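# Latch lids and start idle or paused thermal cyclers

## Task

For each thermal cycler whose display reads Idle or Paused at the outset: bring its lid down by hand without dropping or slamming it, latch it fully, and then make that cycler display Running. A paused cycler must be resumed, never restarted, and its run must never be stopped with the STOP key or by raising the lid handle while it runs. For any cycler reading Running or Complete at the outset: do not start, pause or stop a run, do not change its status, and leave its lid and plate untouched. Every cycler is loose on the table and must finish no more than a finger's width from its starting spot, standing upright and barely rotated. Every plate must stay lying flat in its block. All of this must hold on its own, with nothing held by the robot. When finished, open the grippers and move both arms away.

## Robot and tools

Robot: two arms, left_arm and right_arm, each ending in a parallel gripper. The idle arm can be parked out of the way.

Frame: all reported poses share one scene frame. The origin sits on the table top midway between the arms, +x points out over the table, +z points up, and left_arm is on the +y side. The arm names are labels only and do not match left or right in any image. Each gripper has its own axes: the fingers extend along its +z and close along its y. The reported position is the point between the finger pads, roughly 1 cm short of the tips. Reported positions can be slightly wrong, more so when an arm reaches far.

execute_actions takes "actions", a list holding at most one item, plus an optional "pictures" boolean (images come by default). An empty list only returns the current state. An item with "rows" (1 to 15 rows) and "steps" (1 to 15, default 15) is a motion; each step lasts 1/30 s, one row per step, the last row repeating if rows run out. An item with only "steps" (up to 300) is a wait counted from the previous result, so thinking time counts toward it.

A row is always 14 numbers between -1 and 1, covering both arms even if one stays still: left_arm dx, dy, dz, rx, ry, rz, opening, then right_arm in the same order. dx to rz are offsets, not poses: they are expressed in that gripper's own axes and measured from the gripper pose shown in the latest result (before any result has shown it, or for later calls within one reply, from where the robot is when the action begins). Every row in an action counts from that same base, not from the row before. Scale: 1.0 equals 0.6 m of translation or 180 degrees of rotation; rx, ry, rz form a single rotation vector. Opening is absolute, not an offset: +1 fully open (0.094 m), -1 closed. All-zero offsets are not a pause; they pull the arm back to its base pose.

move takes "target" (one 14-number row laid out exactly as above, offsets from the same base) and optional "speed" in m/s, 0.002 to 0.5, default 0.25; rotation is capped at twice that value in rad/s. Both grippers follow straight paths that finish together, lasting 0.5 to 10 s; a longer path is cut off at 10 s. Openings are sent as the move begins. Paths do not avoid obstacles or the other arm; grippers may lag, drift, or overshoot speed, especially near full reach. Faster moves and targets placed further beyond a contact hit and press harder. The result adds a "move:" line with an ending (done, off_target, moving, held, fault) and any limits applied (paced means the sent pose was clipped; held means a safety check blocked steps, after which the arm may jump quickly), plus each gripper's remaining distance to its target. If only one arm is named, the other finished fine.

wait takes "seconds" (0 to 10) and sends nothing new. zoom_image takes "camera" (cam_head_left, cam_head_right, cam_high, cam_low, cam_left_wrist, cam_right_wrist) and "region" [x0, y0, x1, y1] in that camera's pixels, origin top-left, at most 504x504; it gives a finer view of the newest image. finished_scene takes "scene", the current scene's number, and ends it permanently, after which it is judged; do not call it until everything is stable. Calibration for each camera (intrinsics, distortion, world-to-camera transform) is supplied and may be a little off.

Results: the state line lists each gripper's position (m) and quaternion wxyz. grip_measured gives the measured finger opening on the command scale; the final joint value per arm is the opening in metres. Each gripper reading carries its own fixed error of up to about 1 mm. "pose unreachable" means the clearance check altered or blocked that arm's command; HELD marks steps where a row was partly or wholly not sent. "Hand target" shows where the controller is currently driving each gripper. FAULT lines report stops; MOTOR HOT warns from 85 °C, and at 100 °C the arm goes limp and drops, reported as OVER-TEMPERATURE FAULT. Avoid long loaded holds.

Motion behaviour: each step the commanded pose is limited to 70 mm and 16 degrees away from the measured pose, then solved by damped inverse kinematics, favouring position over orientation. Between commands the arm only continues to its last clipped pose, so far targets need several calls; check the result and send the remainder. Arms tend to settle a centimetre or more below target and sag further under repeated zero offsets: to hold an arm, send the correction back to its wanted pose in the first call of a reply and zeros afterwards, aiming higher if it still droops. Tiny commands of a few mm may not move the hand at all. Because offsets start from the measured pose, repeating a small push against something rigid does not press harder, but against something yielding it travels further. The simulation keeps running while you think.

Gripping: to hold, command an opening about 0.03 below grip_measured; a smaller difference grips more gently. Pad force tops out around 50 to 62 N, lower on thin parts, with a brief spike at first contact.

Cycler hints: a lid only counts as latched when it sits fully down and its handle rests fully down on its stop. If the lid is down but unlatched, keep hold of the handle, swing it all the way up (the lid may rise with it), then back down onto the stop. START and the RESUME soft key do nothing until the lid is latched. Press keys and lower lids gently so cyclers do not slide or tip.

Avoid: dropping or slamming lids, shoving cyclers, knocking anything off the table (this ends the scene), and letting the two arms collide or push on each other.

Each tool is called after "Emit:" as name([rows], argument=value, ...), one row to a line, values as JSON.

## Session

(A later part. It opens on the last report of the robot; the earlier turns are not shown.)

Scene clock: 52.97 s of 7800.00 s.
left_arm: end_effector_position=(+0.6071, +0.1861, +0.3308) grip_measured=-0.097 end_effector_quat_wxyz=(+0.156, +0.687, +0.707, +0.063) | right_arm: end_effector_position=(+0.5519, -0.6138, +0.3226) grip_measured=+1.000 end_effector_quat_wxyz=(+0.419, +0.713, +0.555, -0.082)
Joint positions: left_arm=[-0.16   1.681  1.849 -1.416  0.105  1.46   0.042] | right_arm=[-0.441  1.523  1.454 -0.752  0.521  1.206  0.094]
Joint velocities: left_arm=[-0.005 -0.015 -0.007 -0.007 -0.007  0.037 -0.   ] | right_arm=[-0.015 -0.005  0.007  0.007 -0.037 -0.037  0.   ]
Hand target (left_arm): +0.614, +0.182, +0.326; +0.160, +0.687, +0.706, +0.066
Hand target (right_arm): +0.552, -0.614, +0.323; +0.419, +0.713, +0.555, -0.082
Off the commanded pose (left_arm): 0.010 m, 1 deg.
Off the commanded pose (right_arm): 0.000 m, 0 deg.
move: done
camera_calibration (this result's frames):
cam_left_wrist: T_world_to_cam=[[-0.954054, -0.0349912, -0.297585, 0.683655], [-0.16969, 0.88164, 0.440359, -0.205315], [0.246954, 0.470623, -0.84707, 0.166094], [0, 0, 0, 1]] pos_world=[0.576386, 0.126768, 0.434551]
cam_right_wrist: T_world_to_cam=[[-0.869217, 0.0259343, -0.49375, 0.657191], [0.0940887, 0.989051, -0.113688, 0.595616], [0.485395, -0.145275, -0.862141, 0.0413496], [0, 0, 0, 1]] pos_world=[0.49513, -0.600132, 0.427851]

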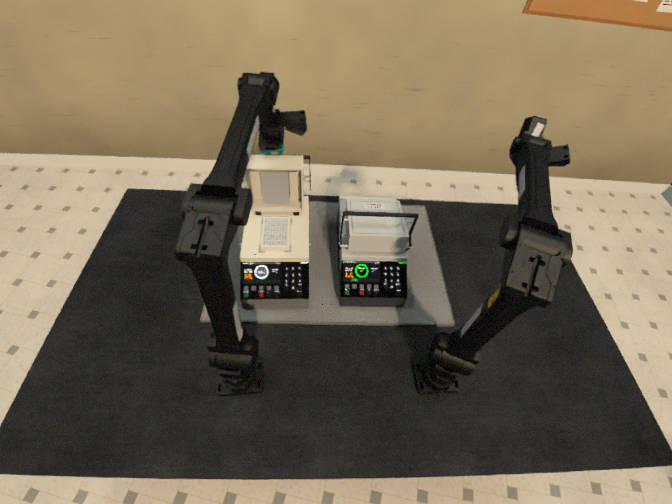

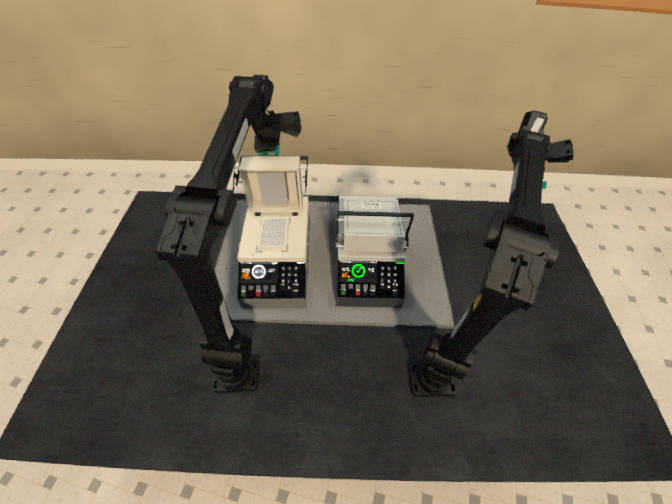

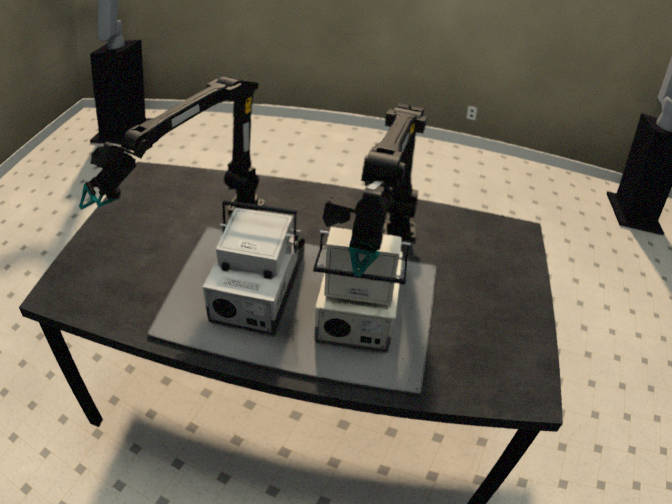

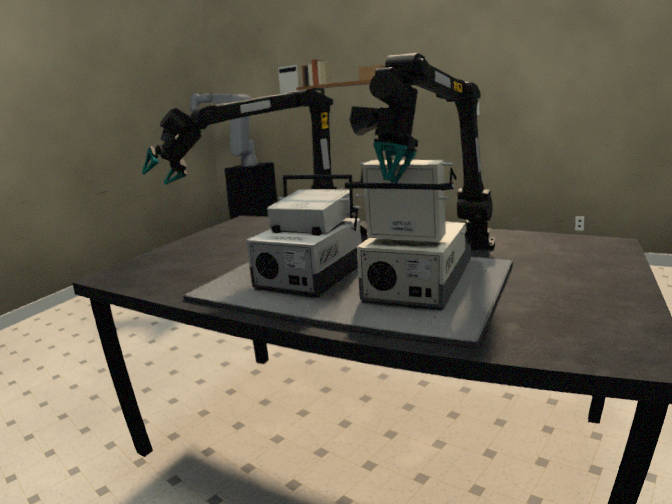

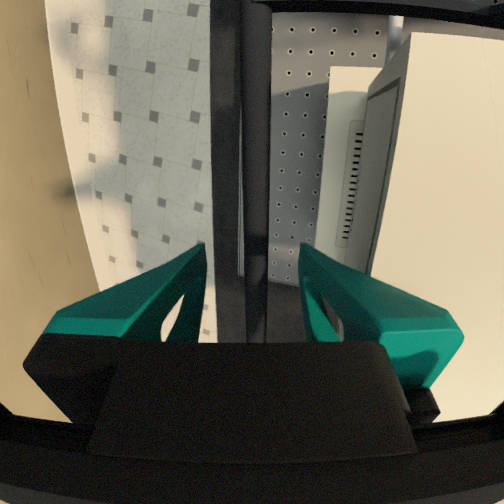

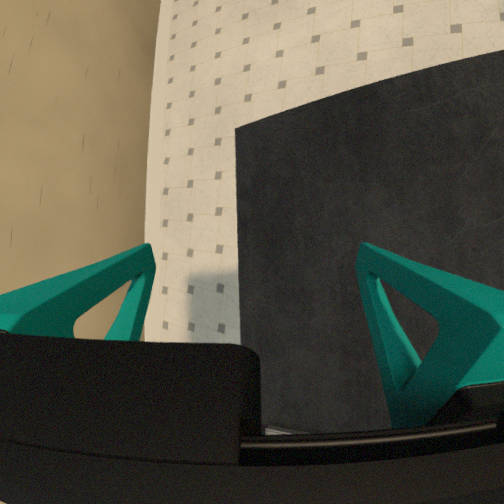

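Emit:
move(target=[0,0,0.065,0,0,0,-0.1,0,0,0,0,0,0,1], speed=0.04)

Emit:
move(target=[0,0,-0.01,0,0,0,-0.78,0,0,0,0,0,0,1], speed=0.04)

Scene clock: 58.43 s of 7800.00 s.
left_arm: end_effector_position=(+0.6202, +0.1855, +0.3171) grip_measured=-0.098 end_effector_quat_wxyz=(+0.173, +0.685, +0.703, +0.078) | right_arm: end_effector_position=(+0.5519, -0.6138, +0.3226) grip_measured=+1.000 end_effector_quat_wxyz=(+0.419, +0.713, +0.555, -0.082)
Joint positions: left_arm=[-0.16   1.681  1.802 -1.324  0.103  1.46   0.042] | right_arm=[-0.441  1.523  1.454 -0.752  0.521  1.206  0.094]
Joint velocities: left_arm=[-0.005  0.015  0.002 -0.017  0.007  0.007 -0.002] | right_arm=[ 0.005 -0.005  0.002  0.012  0.022  0.037  0.   ]
Hand target (left_arm): +0.619, +0.182, +0.294; +0.156, +0.687, +0.707, +0.063
Hand target (right_arm): +0.552, -0.614, +0.323; +0.419, +0.713, +0.555, -0.082
Off the commanded pose (left_arm): 0.024 m, 3 deg.
Off the commanded pose (right_arm): 0.000 m, 0 deg.
After step 90, 1.27 s passed at rest.
move: off_target (left_arm)
camera_calibration (this result's frames):
cam_left_wrist: T_world_to_cam=[[-0.939422, -0.0359929, -0.340869, 0.696884], [-0.190085, 0.882246, 0.430708, -0.180934], [0.285228, 0.469411, -0.835643, 0.12442], [0, 0, 0, 1]] pos_world=[0.584787, 0.126307, 0.419447]
cam_right_wrist: T_world_to_cam=[[-0.869217, 0.0259343, -0.49375, 0.657191], [0.0940887, 0.989051, -0.113688, 0.595616], [0.485395, -0.145275, -0.862141, 0.0413496], [0, 0, 0, 1]] pos_world=[0.49513, -0.600132, 0.427851]

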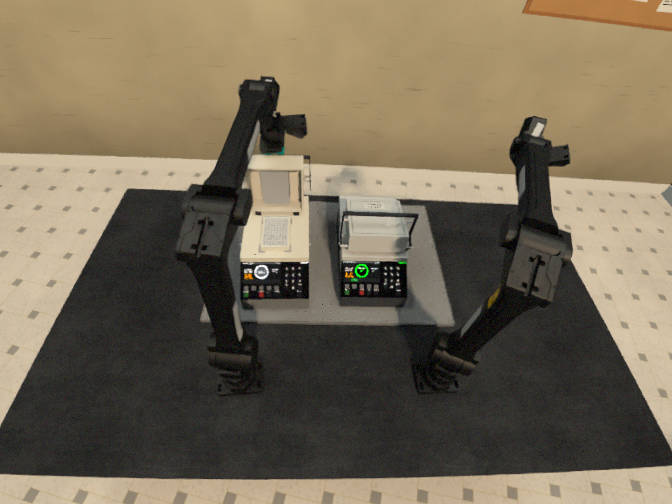

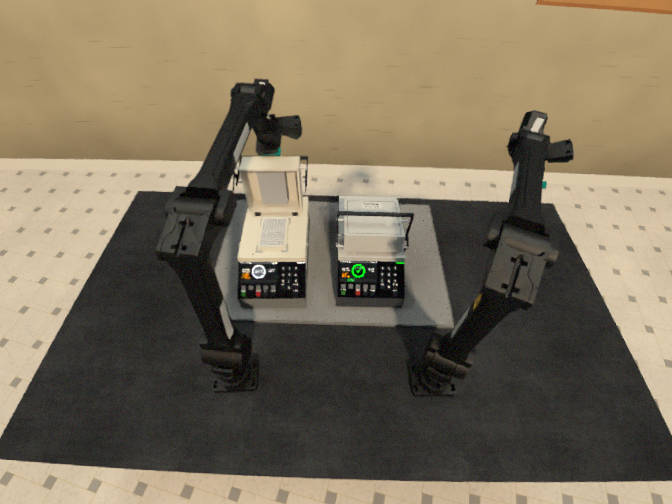

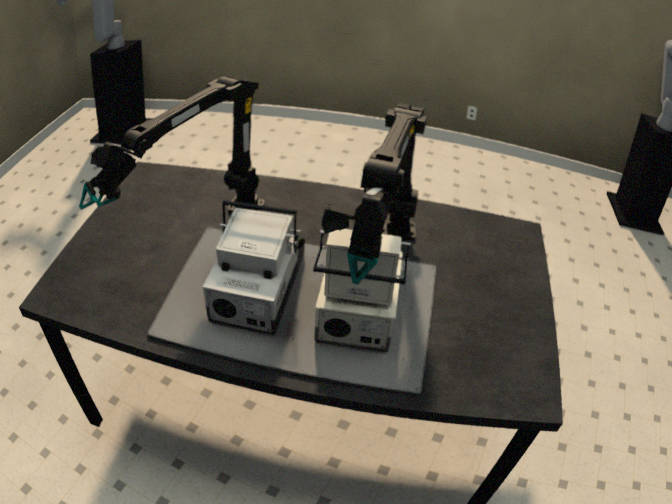

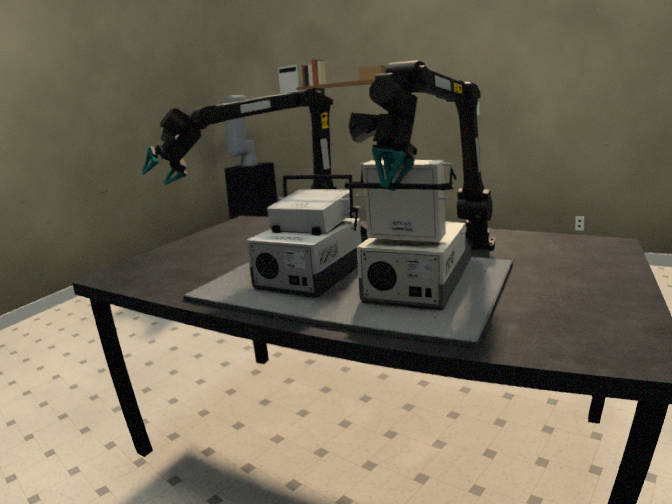

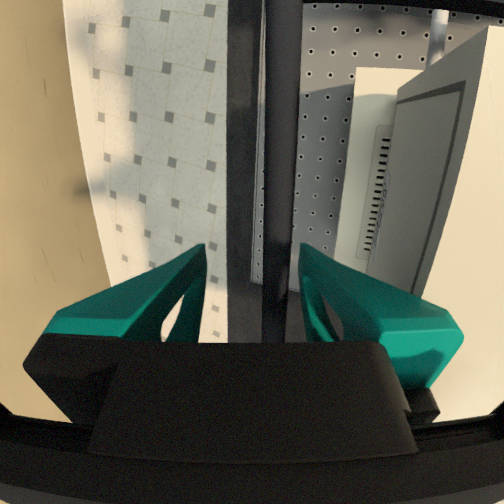

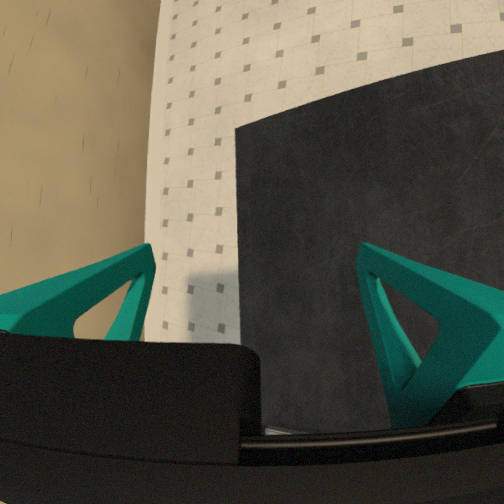

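Scene clock: 59.13 s of 7800.00 s.
left_arm: end_effector_position=(+0.6122, +0.1853, +0.3082) grip_measured=-0.767 end_effector_quat_wxyz=(+0.159, +0.687, +0.706, +0.065) | right_arm: end_effector_position=(+0.5519, -0.6138, +0.3226) grip_measured=+1.000 end_effector_quat_wxyz=(+0.419, +0.713, +0.555, -0.082)
Joint positions: left_arm=[-0.161  1.682  1.788 -1.347  0.105  1.459  0.011] | right_arm=[-0.441  1.523  1.454 -0.752  0.521  1.206  0.094]
Joint velocities: left_arm=[-0.015 -0.005 -0.002  0.002  0.022 -0.007  0.   ] | right_arm=[-0.015 -0.005 -0.007 -0.007 -0.066 -0.066  0.   ]
Hand target (left_arm): +0.618, +0.186, +0.323; +0.173, +0.685, +0.703, +0.078
Hand target (right_arm): +0.552, -0.614, +0.323; +0.419, +0.713, +0.555, -0.082
Off the commanded pose (left_arm): 0.016 m, 2 deg.
Off the commanded pose (right_arm): 0.000 m, 0 deg.
move: off_target (left_arm)
camera_calibration (this result's frames):
cam_left_wrist: T_world_to_cam=[[-0.951801, -0.0347877, -0.304736, 0.68251], [-0.172539, 0.882164, 0.438197, -0.191476], [0.253583, 0.469655, -0.845647, 0.14185], [0, 0, 0, 1]] pos_world=[0.580606, 0.126035, 0.411844]
cam_right_wrist: T_world_to_cam=[[-0.869217, 0.0259343, -0.49375, 0.657191], [0.0940887, 0.989051, -0.113688, 0.595616], [0.485395, -0.145275, -0.862141, 0.0413496], [0, 0, 0, 1]] pos_world=[0.49513, -0.600132, 0.427851]

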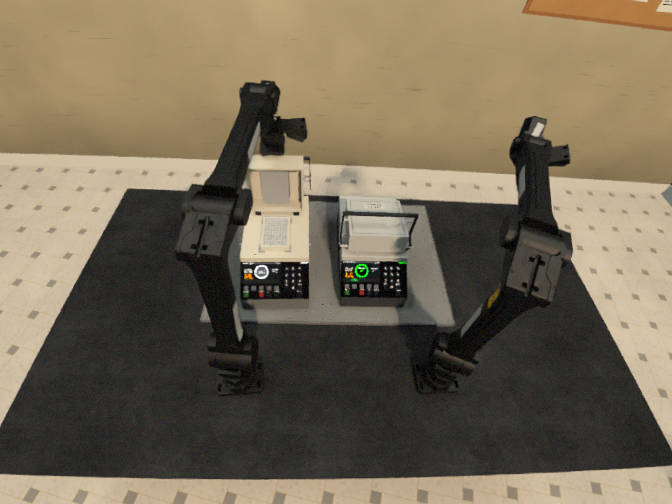

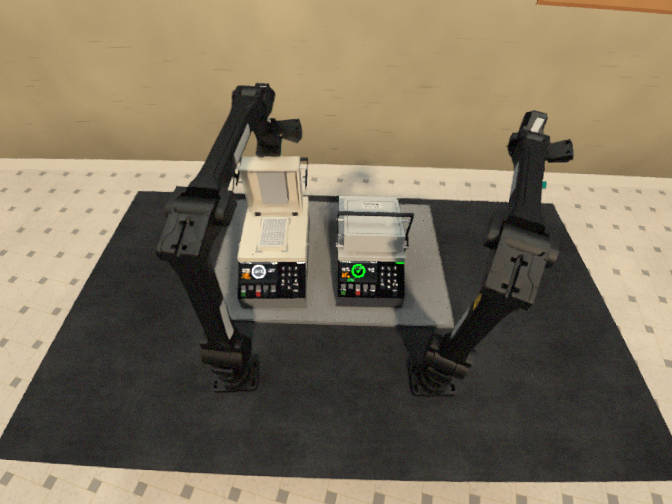

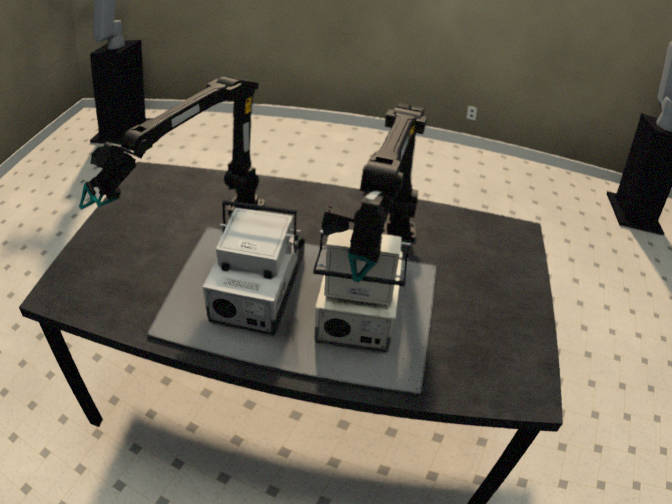

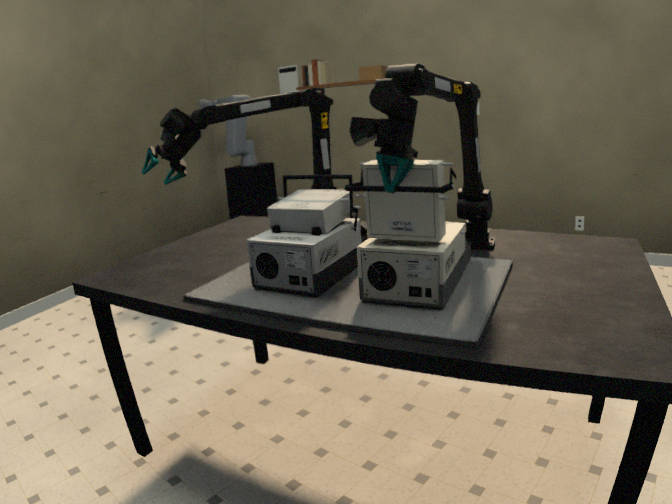

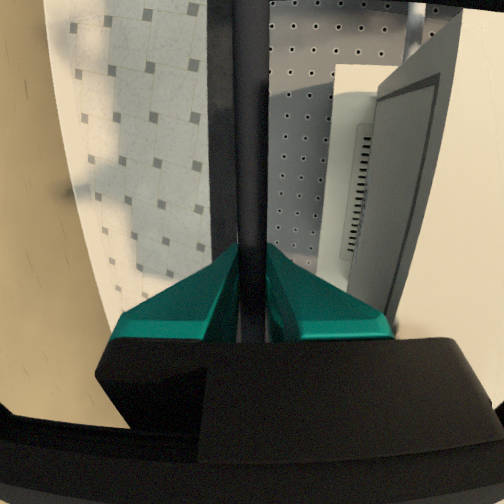

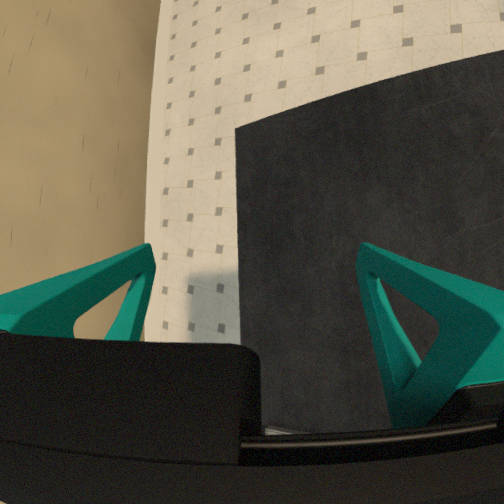

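Emit:
move(target=[0,-0.13,-0.09,0,0,0,-0.79,0,0,0,0,0,0,1], speed=0.04)

Scene clock: 72.53 s of 7800.00 s.
left_arm: end_effector_position=(+0.5446, +0.1819, +0.3197) grip_measured=-0.774 end_effector_quat_wxyz=(+0.167, +0.690, +0.701, +0.068) | right_arm: end_effector_position=(+0.5519, -0.6138, +0.3226) grip_measured=+1.000 end_effector_quat_wxyz=(+0.419, +0.713, +0.555, -0.082)
Joint positions: left_arm=[-0.175  1.492  1.588 -1.319  0.108  1.454  0.011] | right_arm=[-0.441  1.523  1.454 -0.752  0.521  1.206  0.094]
Joint velocities: left_arm=[-0.015 -0.024 -0.022 -0.017 -0.037  0.022  0.   ] | right_arm=[-0.005 -0.034 -0.002 -0.002  0.066 -0.037  0.   ]
Hand target (left_arm): +0.522, +0.187, +0.334; +0.160, +0.687, +0.706, +0.065
Hand target (right_arm): +0.552, -0.614, +0.323; +0.419, +0.713, +0.555, -0.082
Off the commanded pose (left_arm): 0.029 m, 1 deg.
Off the commanded pose (right_arm): 0.000 m, 0 deg.
After step 90, 7.70 s passed at rest.
move: off_target (left_arm)
camera_calibration (this result's frames):
cam_left_wrist: T_world_to_cam=[[-0.94693, -0.0270197, -0.320302, 0.622456], [-0.17079, 0.886459, 0.43014, -0.204315], [0.272312, 0.462017, -0.84403, 0.160904], [0, 0, 0, 1]] pos_world=[0.510711, 0.123596, 0.423065]
cam_right_wrist: T_world_to_cam=[[-0.869217, 0.0259343, -0.49375, 0.657191], [0.0940887, 0.989051, -0.113688, 0.595616], [0.485395, -0.145275, -0.862141, 0.0413496], [0, 0, 0, 1]] pos_world=[0.49513, -0.600132, 0.427851]

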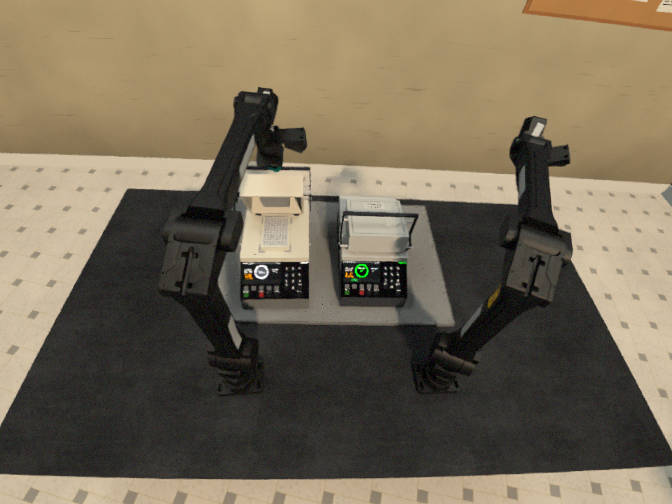

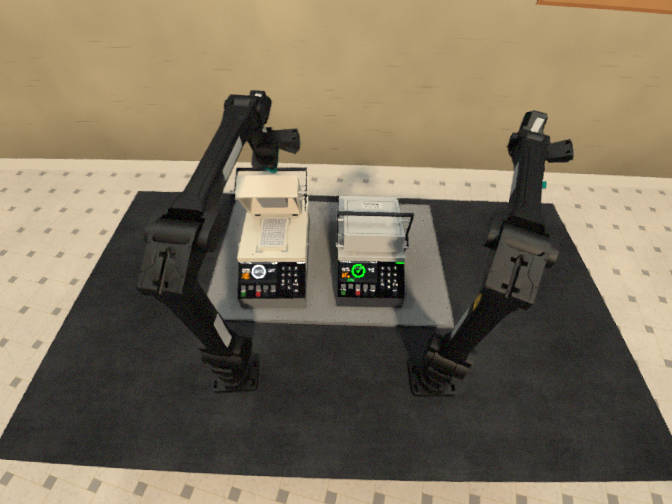

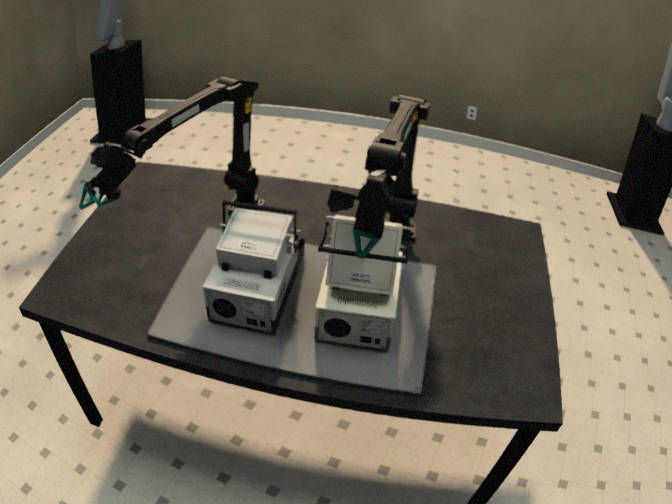

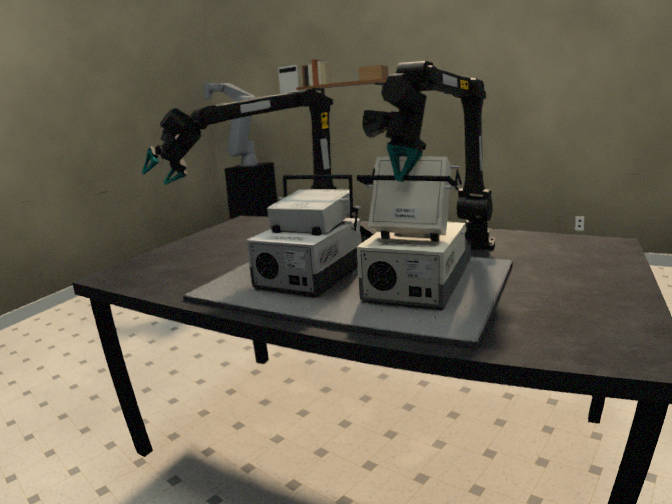

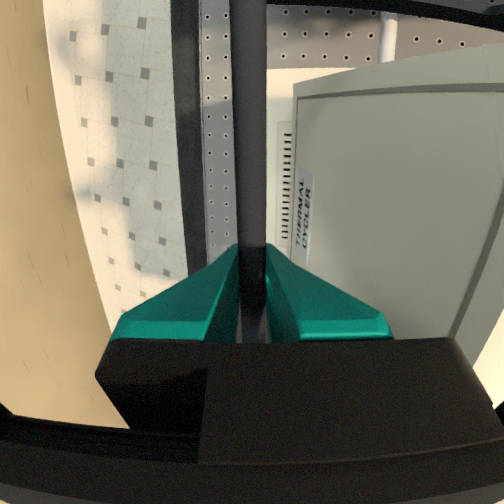

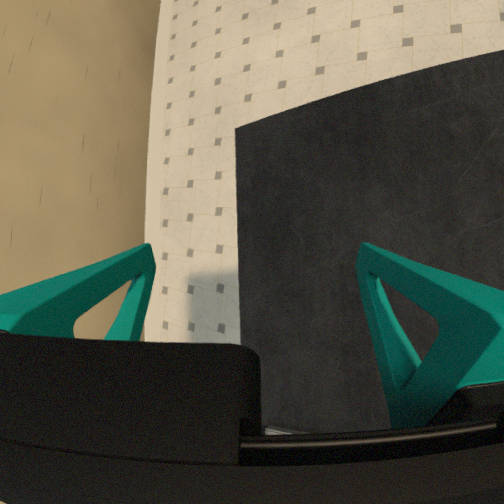

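Working. Continue: (-.10,0).

Emit:
move(target=[0,-0.16,-0.06,0,0,0,-0.79,0,0,0,0,0,0,1], speed=0.04)

Emit:
move(target=[0,-0.14,-0.01,0,0,0,-0.79,0,0,0,0,0,0,1], speed=0.03)

Scene clock: 79.37 s of 7800.00 s.
left_arm: end_effector_position=(+0.4512, +0.1764, +0.3167) grip_measured=-0.775 end_effector_quat_wxyz=(+0.173, +0.694, +0.696, +0.065) | right_arm: end_effector_position=(+0.5519, -0.6138, +0.3226) grip_measured=+1.000 end_effector_quat_wxyz=(+0.419, +0.713, +0.555, -0.082)
Joint positions: left_arm=[-0.204  1.249  1.341 -1.308  0.111  1.436  0.011] | right_arm=[-0.441  1.523  1.454 -0.752  0.521  1.206  0.094]
Joint velocities: left_arm=[-0.015  0.005  0.012 -0.002 -0.037 -0.051 -0.001] | right_arm=[-0.005 -0.005 -0.007  0.002 -0.066 -0.022  0.   ]
Hand target (left_arm): +0.442, +0.182, +0.322; +0.167, +0.690, +0.701, +0.068
Hand target (right_arm): +0.552, -0.614, +0.323; +0.419, +0.713, +0.555, -0.082
Off the commanded pose (left_arm): 0.012 m, 1 deg.
Off the commanded pose (right_arm): 0.000 m, 0 deg.
After step 90, 0.90 s passed at rest.
move: off_target (left_arm)
camera_calibration (this result's frames):
cam_left_wrist: T_world_to_cam=[[-0.94592, -0.0170822, -0.32395, 0.531928], [-0.160368, 0.89268, 0.421195, -0.217111], [0.281989, 0.450368, -0.847143, 0.185036], [0, 0, 0, 1]] pos_world=[0.416166, 0.119563, 0.420516]
cam_right_wrist: T_world_to_cam=[[-0.869217, 0.0259343, -0.49375, 0.657191], [0.0940887, 0.989051, -0.113688, 0.595616], [0.485395, -0.145275, -0.862141, 0.0413496], [0, 0, 0, 1]] pos_world=[0.49513, -0.600132, 0.427851]

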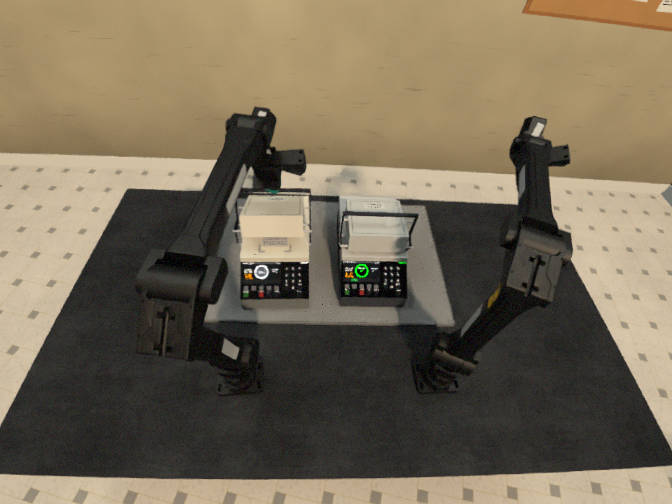

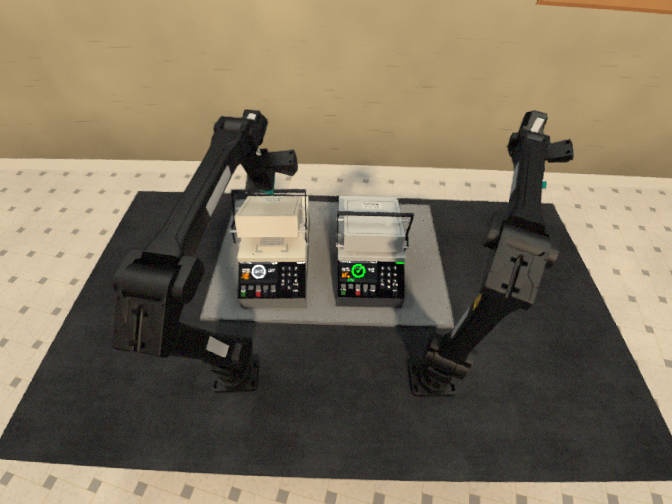

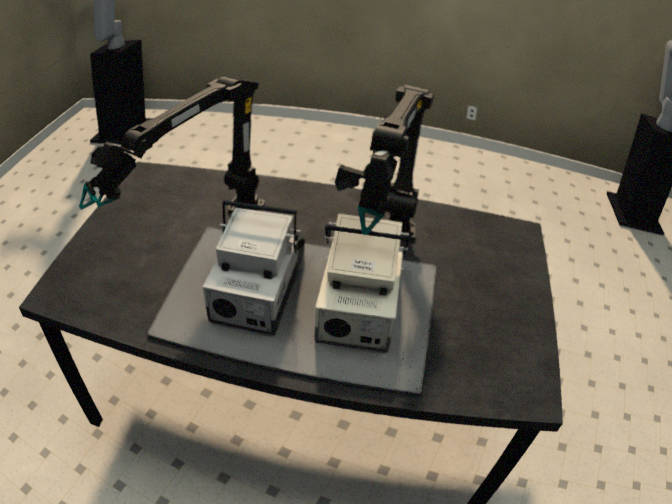

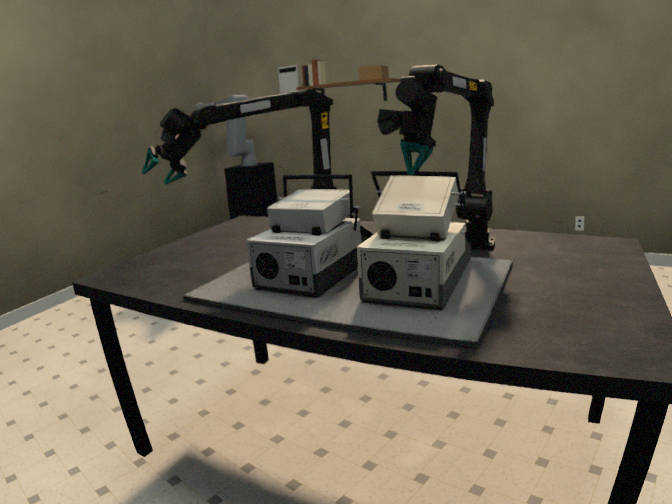

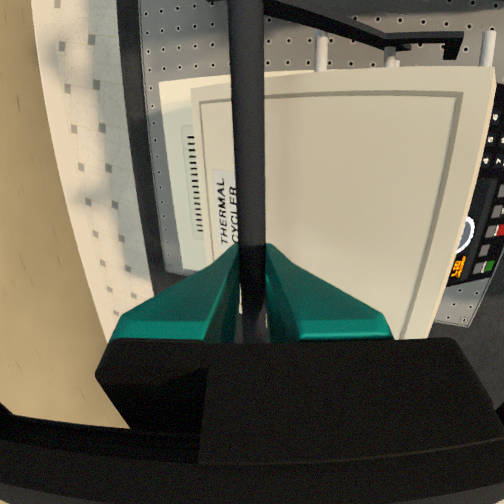

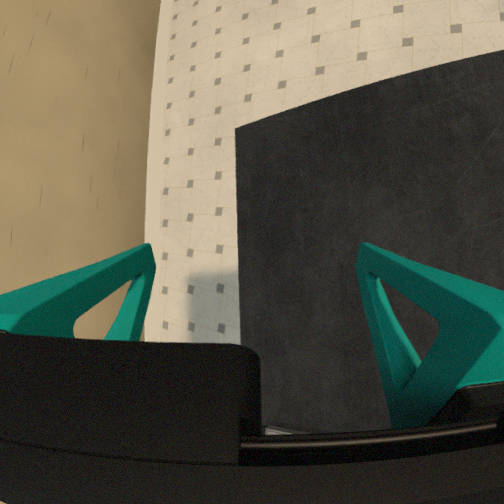

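Scene clock: 82.43 s of 7800.00 s.
left_arm: end_effector_position=(+0.3802, +0.1718, +0.2954) grip_measured=-0.775 end_effector_quat_wxyz=(+0.180, +0.694, +0.694, +0.064) | right_arm: end_effector_position=(+0.5519, -0.6138, +0.3226) grip_measured=+1.000 end_effector_quat_wxyz=(+0.419, +0.713, +0.555, -0.082)
Joint positions: left_arm=[-0.238  1.053  1.133 -1.282  0.11   1.406  0.011] | right_arm=[-0.441  1.523  1.454 -0.752  0.521  1.206  0.094]
Joint velocities: left_arm=[ 0.005  0.015 -0.017 -0.002 -0.022 -0.037 -0.001] | right_arm=[-0.005 -0.005 -0.007 -0.002 -0.066  0.007  0.   ]
Hand target (left_arm): +0.370, +0.174, +0.295; +0.173, +0.693, +0.696, +0.065
Hand target (right_arm): +0.552, -0.614, +0.323; +0.419, +0.713, +0.555, -0.082
Off the commanded pose (left_arm): 0.011 m, 1 deg.
Off the commanded pose (right_arm): 0.000 m, 0 deg.
move: off_target (left_arm)
camera_calibration (this result's frames):
cam_left_wrist: T_world_to_cam=[[-0.942797, -0.0150855, -0.333026, 0.458854], [-0.159118, 0.898201, 0.409776, -0.2135], [0.292943, 0.439326, -0.849222, 0.187434], [0, 0, 0, 1]] pos_world=[0.343727, 0.116343, 0.39947]
cam_right_wrist: T_world_to_cam=[[-0.869217, 0.0259343, -0.49375, 0.657191], [0.0940887, 0.989051, -0.113688, 0.595616], [0.485395, -0.145275, -0.862141, 0.0413496], [0, 0, 0, 1]] pos_world=[0.49513, -0.600132, 0.427851]

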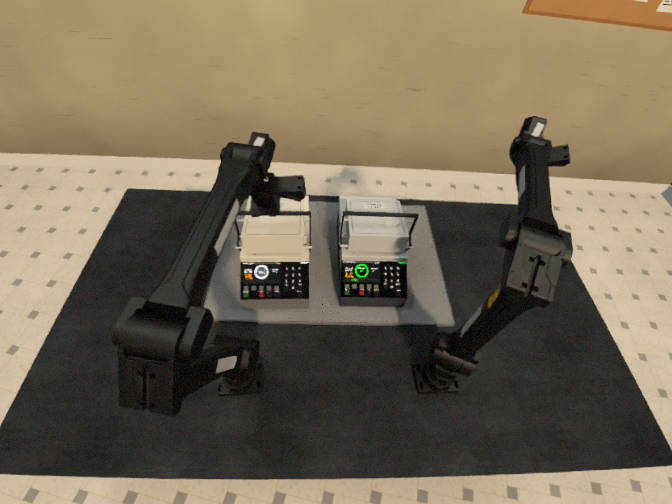

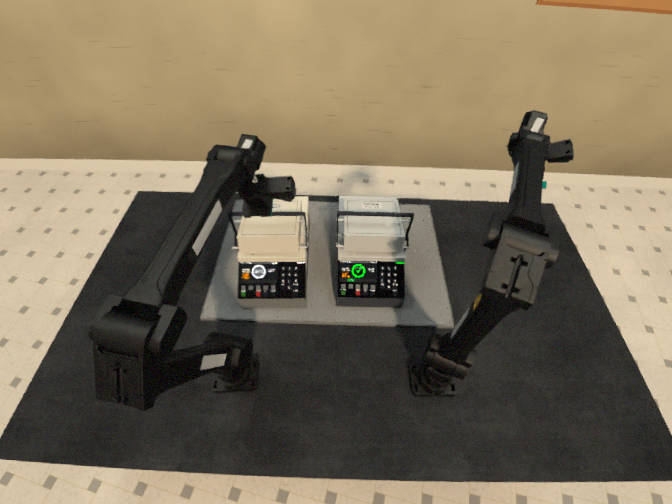

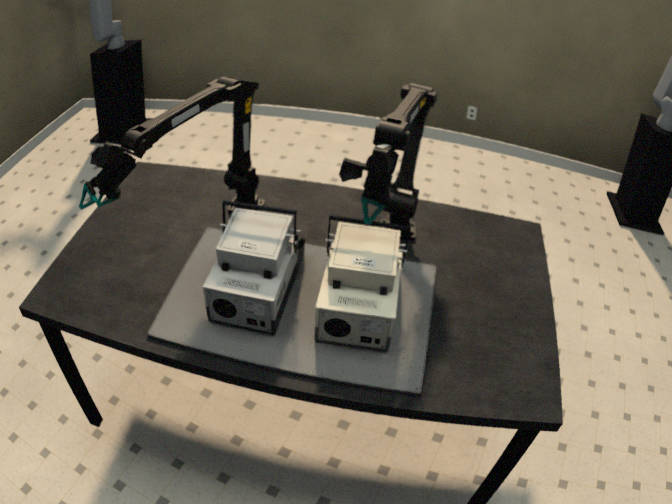

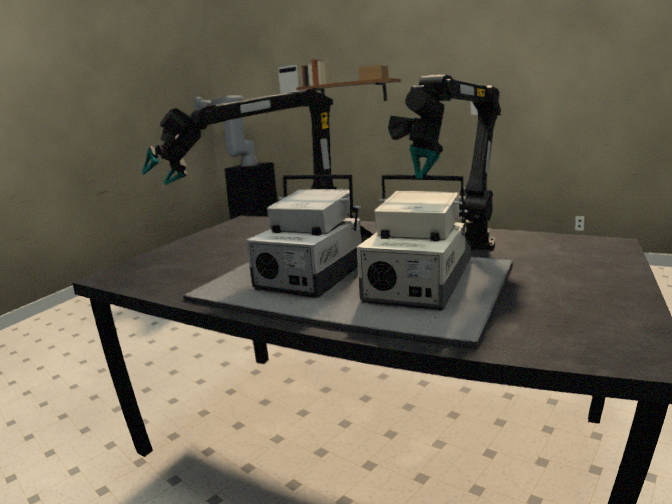

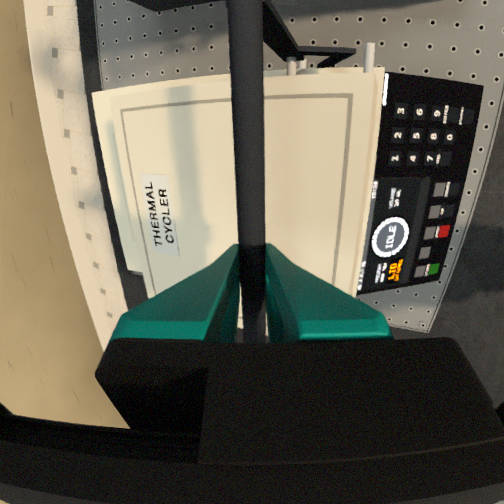

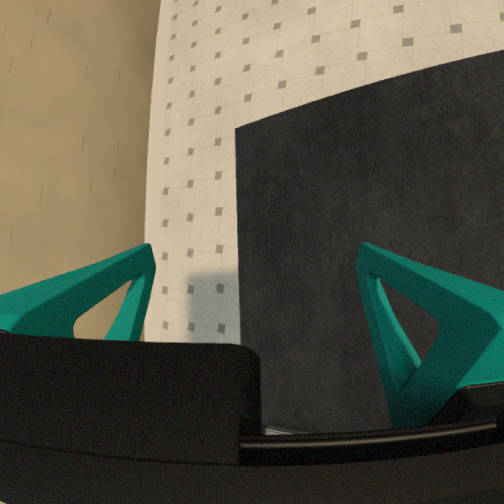

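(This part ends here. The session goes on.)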